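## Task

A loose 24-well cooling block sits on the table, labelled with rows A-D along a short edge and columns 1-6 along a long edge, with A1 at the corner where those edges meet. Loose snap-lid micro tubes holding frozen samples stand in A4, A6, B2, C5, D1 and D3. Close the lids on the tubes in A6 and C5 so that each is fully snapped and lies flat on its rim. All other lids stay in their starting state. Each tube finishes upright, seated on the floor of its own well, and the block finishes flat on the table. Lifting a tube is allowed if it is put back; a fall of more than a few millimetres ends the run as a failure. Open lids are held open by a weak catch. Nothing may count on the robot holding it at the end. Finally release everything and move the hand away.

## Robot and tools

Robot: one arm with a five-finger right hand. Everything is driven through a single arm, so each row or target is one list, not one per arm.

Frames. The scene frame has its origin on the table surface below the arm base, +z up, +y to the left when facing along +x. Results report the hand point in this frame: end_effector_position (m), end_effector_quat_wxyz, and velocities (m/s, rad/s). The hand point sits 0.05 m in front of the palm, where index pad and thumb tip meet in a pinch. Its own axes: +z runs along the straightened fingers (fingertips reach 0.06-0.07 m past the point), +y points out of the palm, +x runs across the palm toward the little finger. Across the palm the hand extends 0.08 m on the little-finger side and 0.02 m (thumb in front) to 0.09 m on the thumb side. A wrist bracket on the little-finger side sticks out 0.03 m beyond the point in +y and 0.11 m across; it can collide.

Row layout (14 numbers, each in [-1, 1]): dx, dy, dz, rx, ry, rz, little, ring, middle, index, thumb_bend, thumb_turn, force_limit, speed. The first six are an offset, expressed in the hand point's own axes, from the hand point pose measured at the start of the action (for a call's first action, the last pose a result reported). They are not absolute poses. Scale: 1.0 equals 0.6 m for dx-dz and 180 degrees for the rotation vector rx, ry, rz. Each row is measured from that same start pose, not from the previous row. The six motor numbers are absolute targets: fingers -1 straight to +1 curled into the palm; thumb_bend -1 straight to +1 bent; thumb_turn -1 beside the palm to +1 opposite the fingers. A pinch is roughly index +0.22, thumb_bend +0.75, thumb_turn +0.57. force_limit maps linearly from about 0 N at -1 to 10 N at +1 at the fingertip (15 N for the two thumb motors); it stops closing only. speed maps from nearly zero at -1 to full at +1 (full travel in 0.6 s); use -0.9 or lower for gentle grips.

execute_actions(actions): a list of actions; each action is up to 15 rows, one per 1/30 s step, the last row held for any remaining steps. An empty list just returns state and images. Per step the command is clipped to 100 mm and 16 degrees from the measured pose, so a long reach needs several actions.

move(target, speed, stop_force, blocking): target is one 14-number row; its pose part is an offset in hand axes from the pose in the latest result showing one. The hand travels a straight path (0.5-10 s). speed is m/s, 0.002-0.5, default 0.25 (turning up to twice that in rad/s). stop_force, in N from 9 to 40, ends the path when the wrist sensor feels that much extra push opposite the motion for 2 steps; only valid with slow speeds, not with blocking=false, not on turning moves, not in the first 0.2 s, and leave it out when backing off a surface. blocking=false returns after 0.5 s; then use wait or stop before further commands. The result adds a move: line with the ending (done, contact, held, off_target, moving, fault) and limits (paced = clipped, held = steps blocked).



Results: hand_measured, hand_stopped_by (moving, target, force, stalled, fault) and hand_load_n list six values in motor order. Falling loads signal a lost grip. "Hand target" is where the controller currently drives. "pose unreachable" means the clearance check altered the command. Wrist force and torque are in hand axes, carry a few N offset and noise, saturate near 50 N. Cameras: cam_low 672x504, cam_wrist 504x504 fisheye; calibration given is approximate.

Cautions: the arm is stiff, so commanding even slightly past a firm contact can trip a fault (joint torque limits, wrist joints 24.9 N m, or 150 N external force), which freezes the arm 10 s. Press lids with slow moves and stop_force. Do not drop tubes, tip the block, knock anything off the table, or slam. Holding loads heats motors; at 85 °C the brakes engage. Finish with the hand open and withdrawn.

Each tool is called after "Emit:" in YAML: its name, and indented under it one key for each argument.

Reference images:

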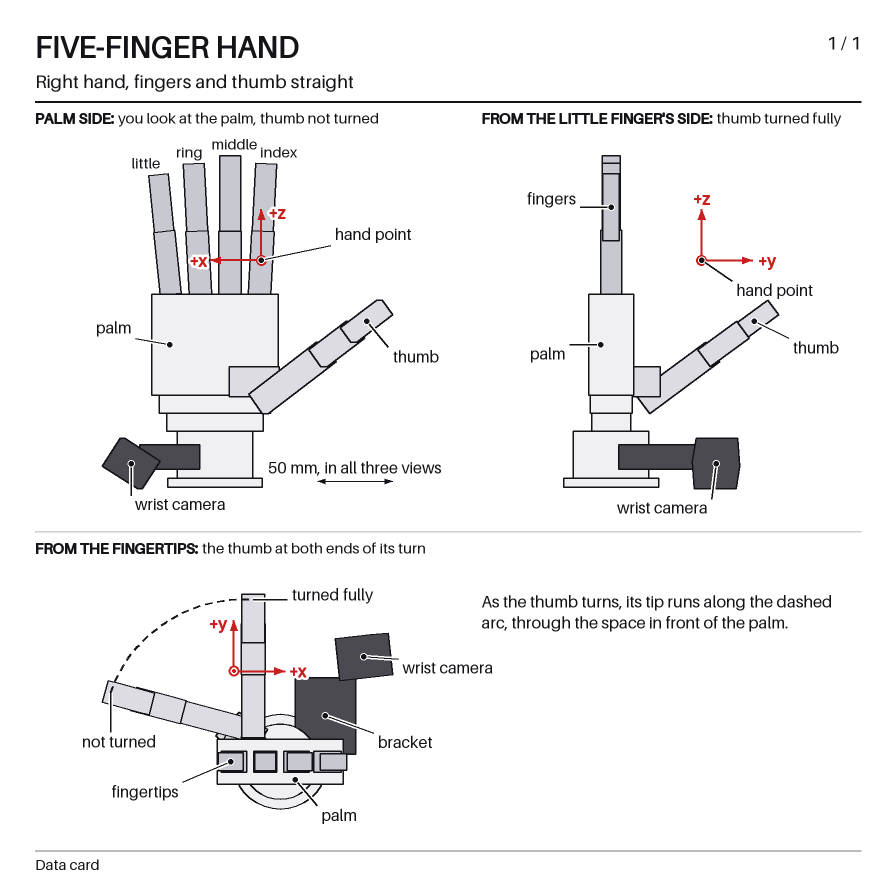

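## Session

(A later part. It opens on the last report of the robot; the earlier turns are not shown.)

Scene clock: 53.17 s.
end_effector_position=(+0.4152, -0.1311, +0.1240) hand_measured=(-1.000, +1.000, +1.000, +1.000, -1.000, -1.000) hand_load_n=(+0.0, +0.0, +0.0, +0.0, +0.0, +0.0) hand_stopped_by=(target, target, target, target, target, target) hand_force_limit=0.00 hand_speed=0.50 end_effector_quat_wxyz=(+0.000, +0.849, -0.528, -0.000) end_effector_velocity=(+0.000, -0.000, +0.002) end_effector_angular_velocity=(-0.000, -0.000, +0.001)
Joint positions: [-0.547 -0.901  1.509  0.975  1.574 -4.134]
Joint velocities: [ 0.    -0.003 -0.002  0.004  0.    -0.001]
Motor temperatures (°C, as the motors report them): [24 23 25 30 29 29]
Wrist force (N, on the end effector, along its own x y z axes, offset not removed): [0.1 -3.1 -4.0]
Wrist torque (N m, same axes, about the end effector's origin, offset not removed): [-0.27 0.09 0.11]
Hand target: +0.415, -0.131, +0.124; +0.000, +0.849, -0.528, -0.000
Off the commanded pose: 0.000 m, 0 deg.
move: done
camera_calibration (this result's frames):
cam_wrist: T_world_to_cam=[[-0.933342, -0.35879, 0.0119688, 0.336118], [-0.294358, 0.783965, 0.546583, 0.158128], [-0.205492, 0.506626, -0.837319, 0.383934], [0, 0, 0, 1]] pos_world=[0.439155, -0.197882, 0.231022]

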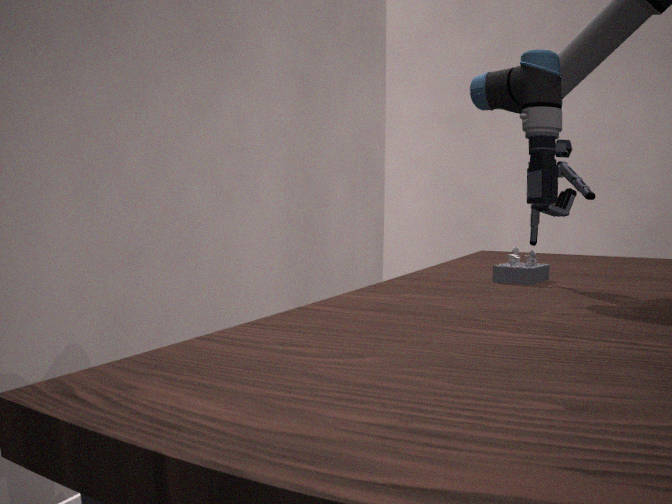

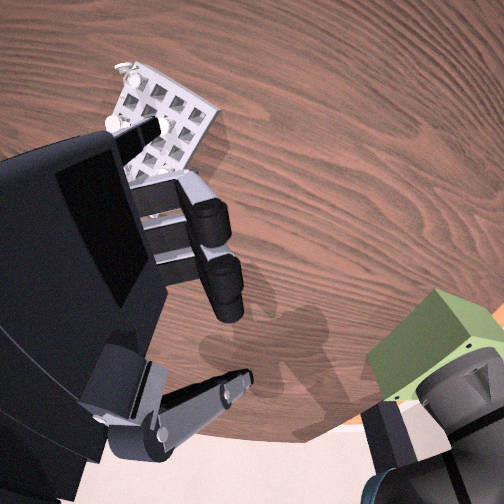

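Emit:
move:
  target: [0.0789, -0.0414, 0, 0, 0, 0.0669, -1, 1, 1, 1, -1, -1, 0, 0.5]
  speed: 0.12

Emit:
zoom_image:
  camera: "cam_wrist"
  region: [110, 80, 250, 220]

Emit:
zoom_image:
  camera: "cam_low"
  region: [485, 220, 555, 290]

Scene clock: 55.37 s.
end_effector_position=(+0.4581, -0.1625, +0.1240) hand_measured=(-1.000, +1.000, +1.000, +1.000, -1.000, -1.000) hand_load_n=(+0.0, +0.0, +0.0, +0.0, +0.0, +0.0) hand_stopped_by=(target, target, target, target, target, target) hand_force_limit=0.00 hand_speed=0.50 end_effector_quat_wxyz=(+0.000, +0.789, -0.614, +0.000) end_effector_velocity=(+0.002, -0.001, -0.000) end_effector_angular_velocity=(-0.000, +0.002, -0.009)
Joint positions: [-0.58  -0.79   1.306  1.067  1.574 -3.958]
Joint velocities: [-0.001  0.006 -0.01   0.005  0.001  0.008]
Motor temperatures (°C, as the motors report them): [24 23 25 30 29 29]
Wrist force (N, on the end effector, along its own x y z axes, offset not removed): [-0.6 -3.7 -3.0]
Wrist torque (N m, same axes, about the end effector's origin, offset not removed): [-0.41 0.10 0.14]
Hand target: +0.458, -0.163, +0.124; +0.000, +0.789, -0.615, +0.000
Off the commanded pose: 0.000 m, 0 deg.
move: done
camera_calibration (this result's frames):
cam_wrist: T_world_to_cam=[[-0.9875, -0.157186, 0.0117193, 0.422581], [-0.125334, 0.828127, 0.546349, 0.125184], [-0.0955834, 0.538051, -0.837476, 0.363366], [0, 0, 0, 1]] pos_world=[0.46772, -0.232753, 0.230964]

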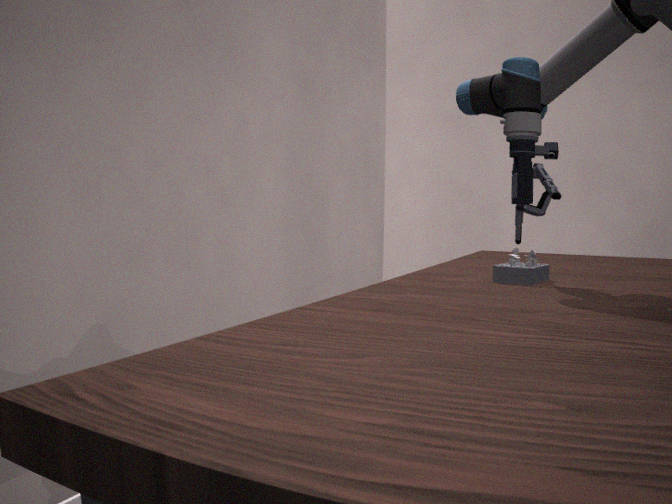

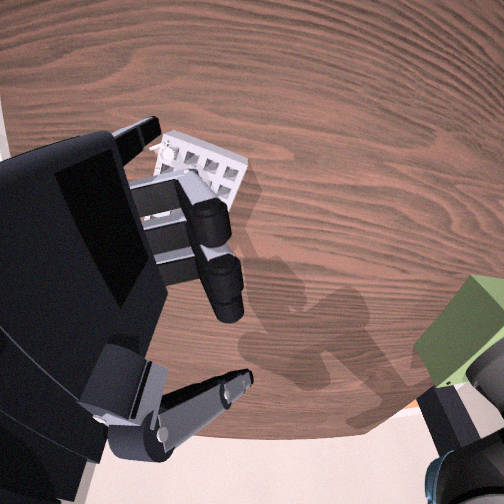

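Region (110, 80, 250, 220) of cam_wrist's 504x504 image, scaled by 3.600, with more detail than that image has.

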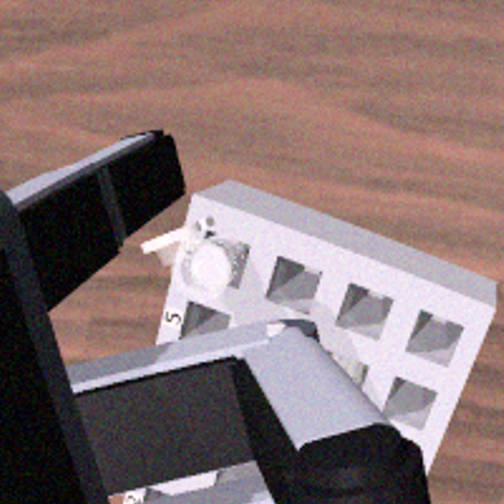

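Region (485, 220, 555, 290) of cam_low's 672x504 image, scaled by 7.200, with more detail than that image has.

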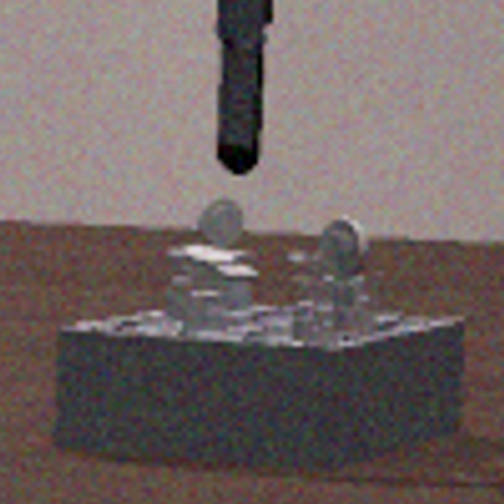

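Emit:
move:
  target: [0, -0.0033, 0.0207, 0, 0, 0, -1, 1, 1, 1, -1, -1, 0, 0.5]
  speed: 0.05

Emit:
zoom_image:
  camera: "cam_wrist"
  region: [110, 80, 250, 220]

Emit:
zoom_image:
  camera: "cam_low"
  region: [485, 220, 555, 290]

Scene clock: 59.60 s.
end_effector_position=(+0.4600, -0.1620, +0.1118) hand_measured=(-1.000, +1.000, +1.000, +1.000, -1.000, -1.000) hand_load_n=(+0.0, +0.0, +0.0, +0.0, +0.0, +0.0) hand_stopped_by=(target, target, target, target, target, target) hand_force_limit=0.00 hand_speed=0.50 end_effector_quat_wxyz=(+0.000, +0.789, -0.614, +0.000) end_effector_velocity=(+0.001, +0.000, -0.003) end_effector_angular_velocity=(+0.000, -0.001, -0.001)
Joint positions: [-0.578 -0.772  1.308  1.047  1.574 -3.956]
Joint velocities: [ 0.     0.004  0.    -0.005 -0.001  0.001]
Motor temperatures (°C, as the motors report them): [24 23 25 30 29 29]
Wrist force (N, on the end effector, along its own x y z axes, offset not removed): [-0.3 -0.6 -4.1]
Wrist torque (N m, same axes, about the end effector's origin, offset not removed): [0.12 0.13 0.14]
Hand target: +0.460, -0.162, +0.112; +0.000, +0.789, -0.614, +0.000
Off the commanded pose: 0.000 m, 0 deg.
move: done
camera_calibration (this result's frames):
cam_wrist: T_world_to_cam=[[-0.987503, -0.157162, 0.0117601, 0.424627], [-0.125296, 0.828159, 0.54631, 0.131659], [-0.0955984, 0.538009, -0.837501, 0.353132], [0, 0, 0, 1]] pos_world=[0.469576, -0.232287, 0.218828]

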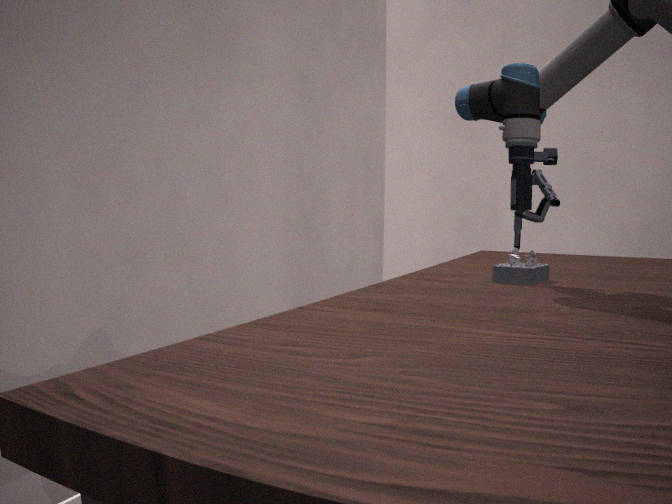

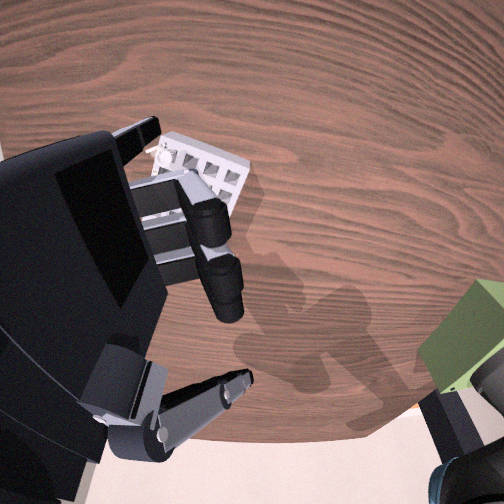

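Region (110, 80, 250, 220) of cam_wrist's 504x504 image, scaled by 3.600, with more detail than that image has.

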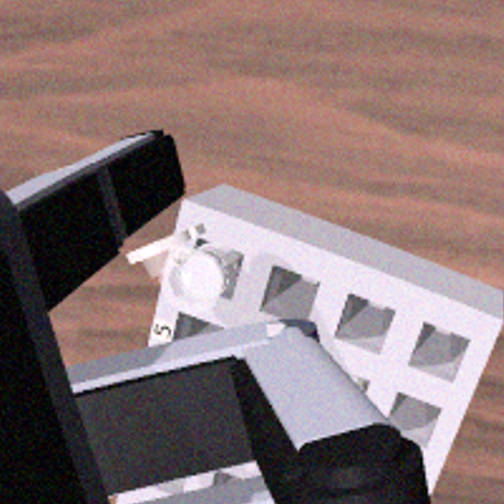

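Region (485, 220, 555, 290) of cam_low's 672x504 image, scaled by 7.200, with more detail than that image has.

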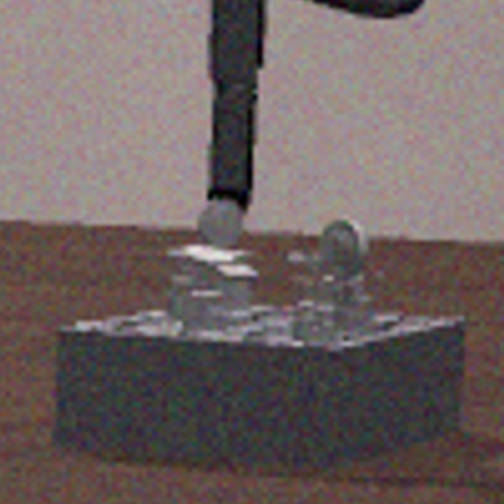

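Emit:
move:
  target: [-0.0387, 0.0043, 0.005, 0, 0, 0, -1, 1, 1, 1, -1, -1, 0, 0.5]
  speed: 0.02

Emit:
zoom_image:
  camera: "cam_wrist"
  region: [110, 80, 250, 220]

Emit:
zoom_image:
  camera: "cam_low"
  region: [485, 220, 555, 290]

Scene clock: 61.80 s.
end_effector_position=(+0.4519, -0.1404, +0.1089) hand_measured=(-1.000, +1.000, +1.000, +1.000, -1.000, -1.000) hand_load_n=(+0.0, +0.0, +0.0, +0.0, +0.0, +0.0) hand_stopped_by=(target, target, target, target, target, target) hand_force_limit=0.00 hand_speed=0.50 end_effector_quat_wxyz=(+0.000, +0.789, -0.614, +0.000) end_effector_velocity=(-0.000, +0.002, -0.000) end_effector_angular_velocity=(-0.000, -0.001, +0.000)
Joint positions: [-0.551 -0.799  1.367  1.015  1.574 -3.929]
Joint velocities: [ 0.003 -0.002  0.005 -0.004 -0.     0.003]
Motor temperatures (°C, as the motors report them): [24 23 25 30 29 29]
Wrist force (N, on the end effector, along its own x y z axes, offset not removed): [2.0 -0.8 -1.5]
Wrist torque (N m, same axes, about the end effector's origin, offset not removed): [-0.16 -0.21 0.26]
Hand target: +0.452, -0.140, +0.109; +0.000, +0.789, -0.614, +0.000
Off the commanded pose: 0.000 m, 0 deg.
move: done
camera_calibration (this result's frames):
cam_wrist: T_world_to_cam=[[-0.987503, -0.157165, 0.0117305, 0.420045], [-0.12531, 0.828128, 0.546353, 0.114312], [-0.0955822, 0.538055, -0.837473, 0.338219], [0, 0, 0, 1]] pos_world=[0.461447, -0.210629, 0.215867]

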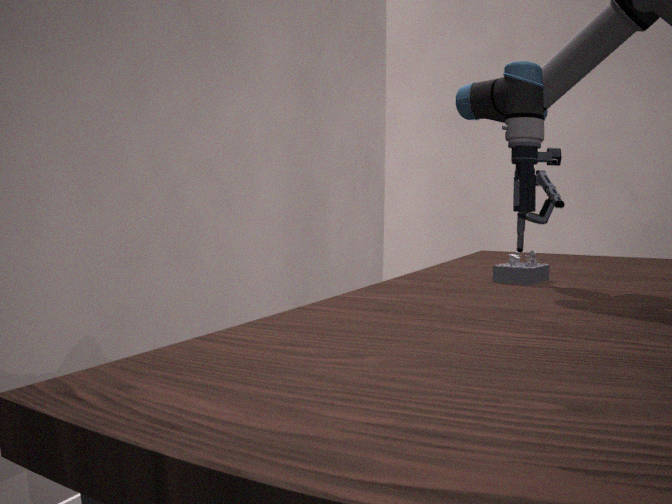

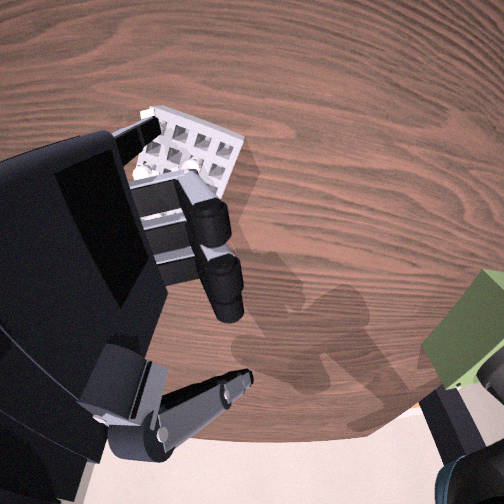

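Region (110, 80, 250, 220) of cam_wrist's 504x504 image, scaled by 3.600, with more detail than that image has.

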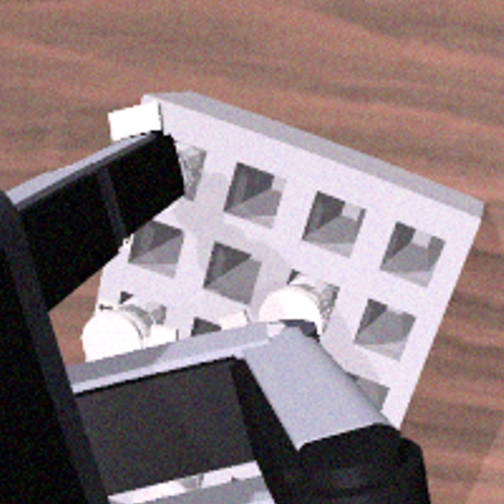

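Region (485, 220, 555, 290) of cam_low's 672x504 image, scaled by 7.200, with more detail than that image has.

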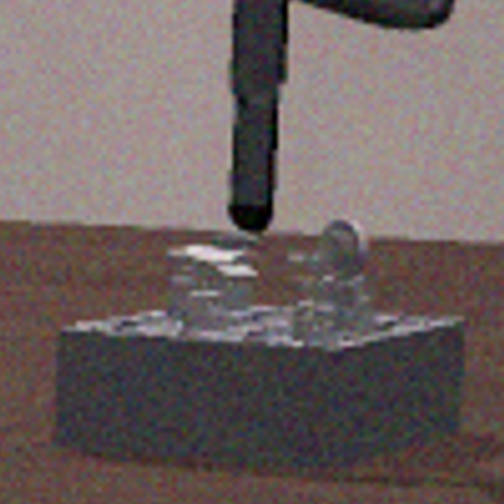

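Emit:
move:
  target: [0, 0, 0.0125, 0, 0, 0, -1, 1, 1, 1, -1, -1, 0, 0.5]
  speed: 0.004
  stop_force: 18

Emit:
zoom_image:
  camera: "cam_low"
  region: [485, 220, 555, 290]

Scene clock: 64.43 s.
end_effector_position=(+0.4519, -0.1403, +0.1033) hand_measured=(-1.000, +1.000, +1.000, +1.000, -1.000, -1.000) hand_load_n=(-2.5, +0.0, +0.0, +0.0, +0.0, +0.0) hand_stopped_by=(target, target, target, target, target, target) hand_force_limit=0.00 hand_speed=0.50 end_effector_quat_wxyz=(+0.000, +0.789, -0.614, +0.000) end_effector_velocity=(-0.000, +0.000, +0.001) end_effector_angular_velocity=(+0.000, +0.000, +0.000)
Joint positions: [-0.551 -0.792  1.371  1.004  1.574 -3.929]
Joint velocities: [ 0.    -0.002  0.     0.002  0.    -0.   ]
Motor temperatures (°C, as the motors report them): [24 23 25 30 29 29]
Wrist force (N, on the end effector, along its own x y z axes, offset not removed): [-3.1 -0.6 -26.9]
Wrist torque (N m, same axes, about the end effector's origin, offset not removed): [0.84 1.70 -0.08]
Hand target: +0.452, -0.140, +0.104; +0.000, +0.789, -0.614, +0.000
Off the commanded pose: 0.002 m, 0 deg.
move: contact
camera_calibration (this result's frames):
cam_wrist: T_world_to_cam=[[-0.987505, -0.157162, 0.0115883, 0.420131], [-0.125395, 0.828176, 0.546261, 0.11738], [-0.0954488, 0.537982, -0.837535, 0.333466], [0, 0, 0, 1]] pos_world=[0.461429, -0.210581, 0.210301]

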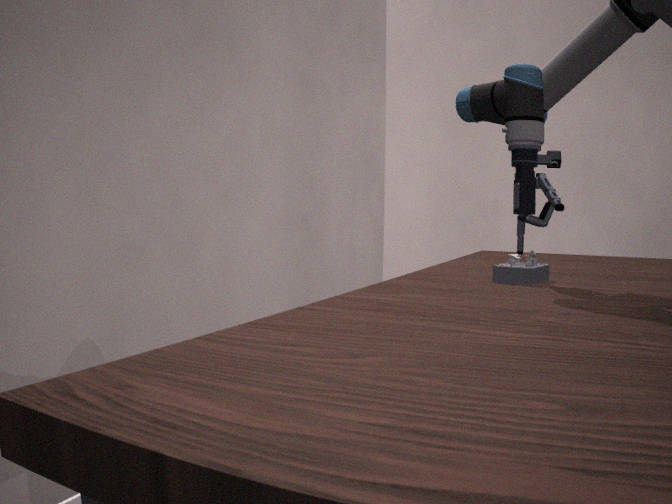

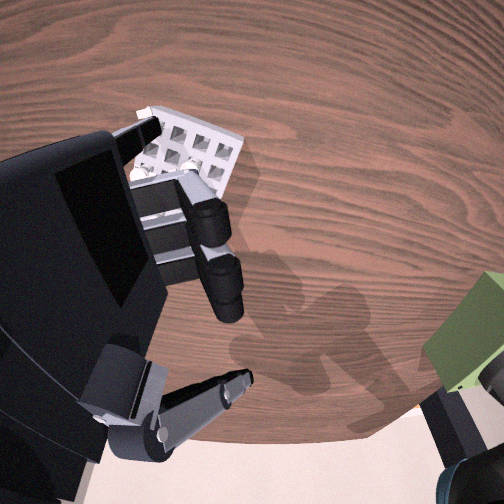

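Region (485, 220, 555, 290) of cam_low's 672x504 image, scaled by 7.200, with more detail than that image has.

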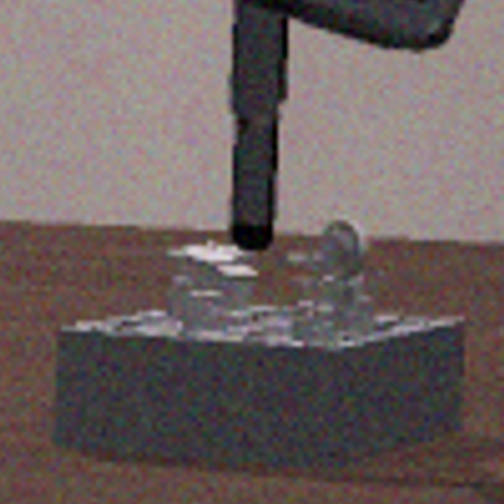

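Emit:
move:
  target: [-0.05, -0.02, -0.125, 0, 0, 0, -1, 1, 1, 1, -1, -1, 0, 0.5]
  speed: 0.15

Emit:
zoom_image:
  camera: "cam_wrist"
  region: [130, 70, 270, 210]

Emit:
zoom_image:
  camera: "cam_low"
  region: [485, 220, 555, 290]

Scene clock: 66.47 s.
end_effector_position=(+0.4562, -0.1084, +0.1780) hand_measured=(-1.000, +1.000, +1.000, +1.000, -1.000, -1.000) hand_load_n=(+0.0, +0.0, +0.0, +0.0, +0.0, +0.0) hand_stopped_by=(target, target, target, target, target, target) hand_force_limit=0.00 hand_speed=0.50 end_effector_quat_wxyz=(+0.000, +0.789, -0.614, +0.000) end_effector_velocity=(+0.001, +0.001, +0.002) end_effector_angular_velocity=(-0.001, -0.001, +0.002)
Joint positions: [-0.494 -0.887  1.326  1.144  1.573 -3.872]
Joint velocities: [ 0.003 -0.002 -0.002  0.003  0.     0.001]
Motor temperatures (°C, as the motors report them): [24 23 25 30 29 29]
Wrist force (N, on the end effector, along its own x y z axes, offset not removed): [0.9 -1.5 -3.0]
Wrist torque (N m, same axes, about the end effector's origin, offset not removed): [-0.05 -0.21 0.22]
Hand target: +0.456, -0.108, +0.178; +0.000, +0.789, -0.614, +0.000
Off the commanded pose: 0.000 m, 0 deg.
move: done
camera_calibration (this result's frames):
cam_wrist: T_world_to_cam=[[-0.987506, -0.157168, 0.0114235, 0.428624], [-0.125473, 0.828071, 0.546401, 0.0506294], [-0.0953365, 0.538141, -0.837446, 0.37924], [0, 0, 0, 1]] pos_world=[0.465776, -0.178643, 0.285032]

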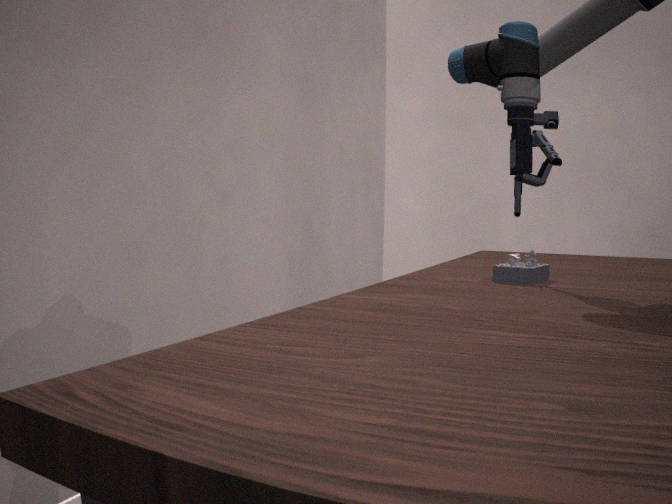

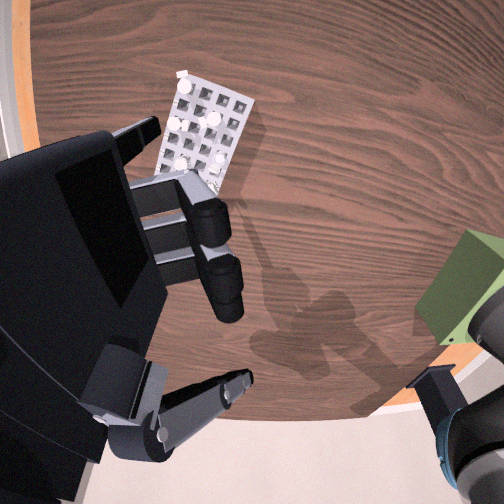

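Region (130, 70, 270, 210) of cam_wrist's 504x504 image, scaled by 3.600, with more detail than that image has.

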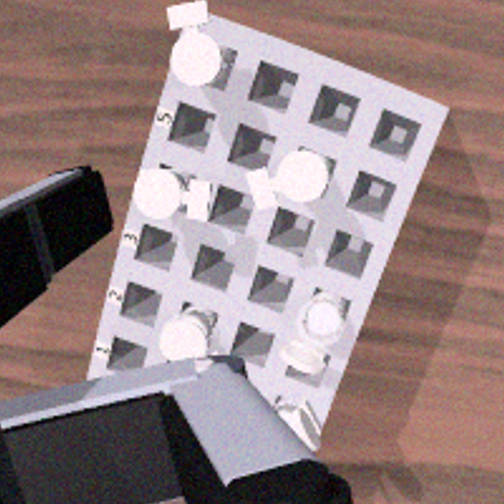

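Region (485, 220, 555, 290) of cam_low's 672x504 image, scaled by 7.200, with more detail than that image has.

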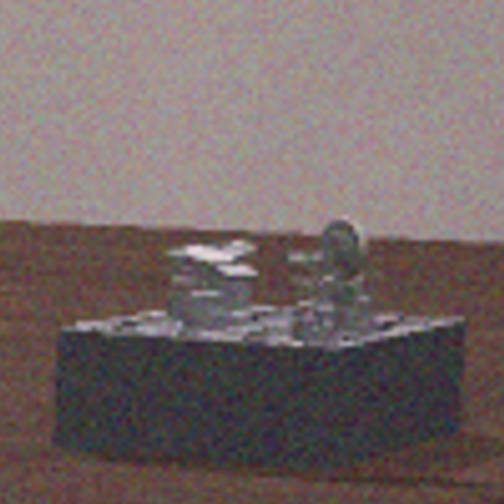

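Emit:
zoom_image:
  camera: "cam_low"
  region: [502, 244, 542, 272]

Emit:
zoom_image:
  camera: "cam_wrist"
  region: [160, 64, 240, 144]

Region (502, 244, 542, 272) of cam_low's 672x504 image, scaled by 12.600, with more detail than that image has; it fills the top 353 rows of this view, and the rest is white.

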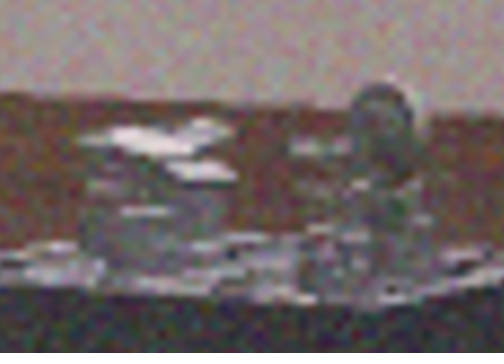

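Region (160, 64, 240, 144) of cam_wrist's 504x504 image, scaled by 6.300, with more detail than that image has.

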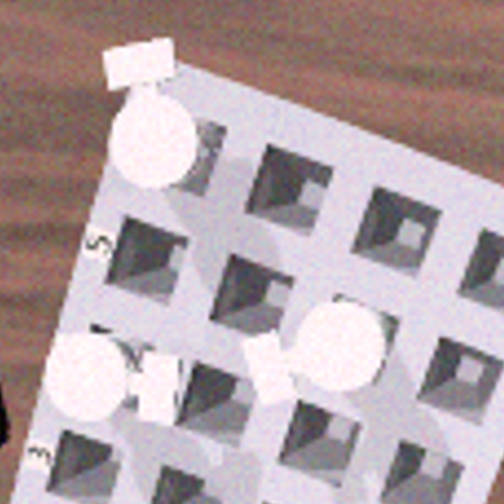

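Emit:
move:
  target: [0, 0, -0.1, 0, 0, 0, -1, 1, 1, 1, -1, -1, 0, 0.5]
  speed: 0.25

Emit:
zoom_image:
  camera: "cam_low"
  region: [485, 230, 555, 290]

Scene clock: 71.27 s.
end_effector_position=(+0.4563, -0.1084, +0.2377) hand_measured=(-1.000, +1.000, +1.000, +1.000, -1.000, -1.000) hand_load_n=(+0.0, +0.0, +0.0, +0.0, +0.0, +0.0) hand_stopped_by=(target, target, target, target, target, target) hand_force_limit=0.00 hand_speed=0.50 end_effector_quat_wxyz=(+0.000, +0.789, -0.614, +0.000) end_effector_velocity=(-0.000, -0.000, +0.003) end_effector_angular_velocity=(+0.000, +0.002, -0.000)
Joint positions: [-0.494 -0.939  1.25   1.271  1.573 -3.872]
Joint velocities: [-0.    -0.001 -0.004  0.007  0.001  0.   ]
Motor temperatures (°C, as the motors report them): [24 23 25 30 29 29]
Wrist force (N, on the end effector, along its own x y z axes, offset not removed): [-0.8 -1.4 -3.3]
Wrist torque (N m, same axes, about the end effector's origin, offset not removed): [0.03 0.15 0.17]
Hand target: +0.456, -0.108, +0.238; +0.000, +0.789, -0.614, +0.000
Off the commanded pose: 0.000 m, 0 deg.
move: done
camera_calibration (this result's frames):
cam_wrist: T_world_to_cam=[[-0.987506, -0.15717, 0.0113668, 0.428024], [-0.125504, 0.828066, 0.546403, 0.0180335], [-0.0952905, 0.53815, -0.837445, 0.42923], [0, 0, 0, 1]] pos_world=[0.465841, -0.17865, 0.344738]

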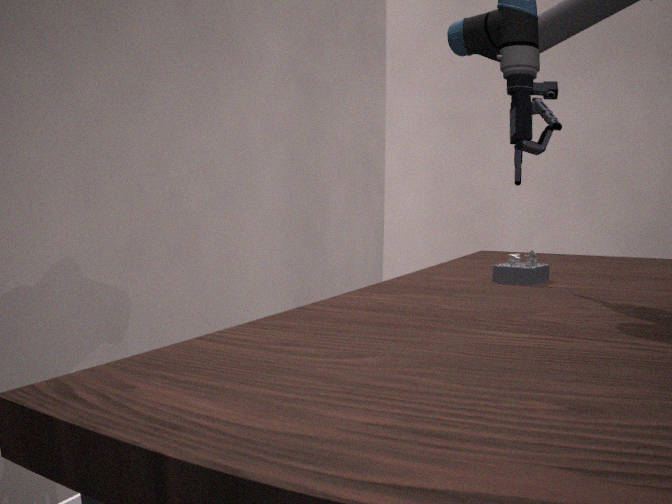

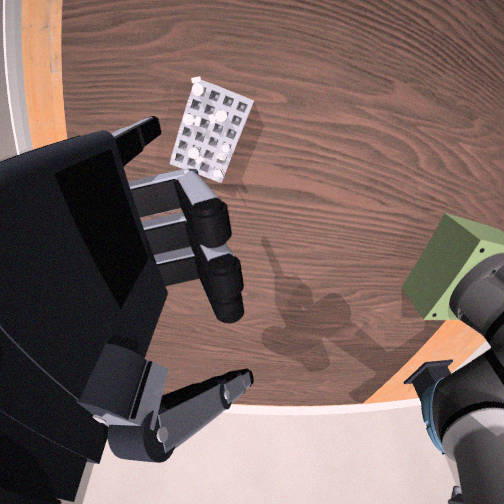

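Region (485, 230, 555, 290) of cam_low's 672x504 image, scaled by 7.200, with more detail than that image has; it fills the top 432 rows of this view, and the rest is white.

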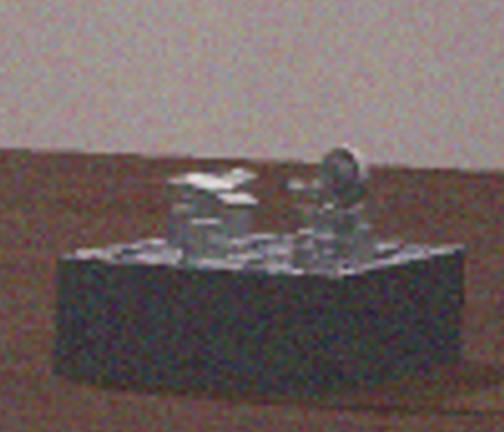

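Lids A6 and C5 look flat, the other four lids are unchanged, and the hand is clear. I'm ending scene 1.

Emit:
finished_scene:
  scene: 1

The scene is finished: the task was done.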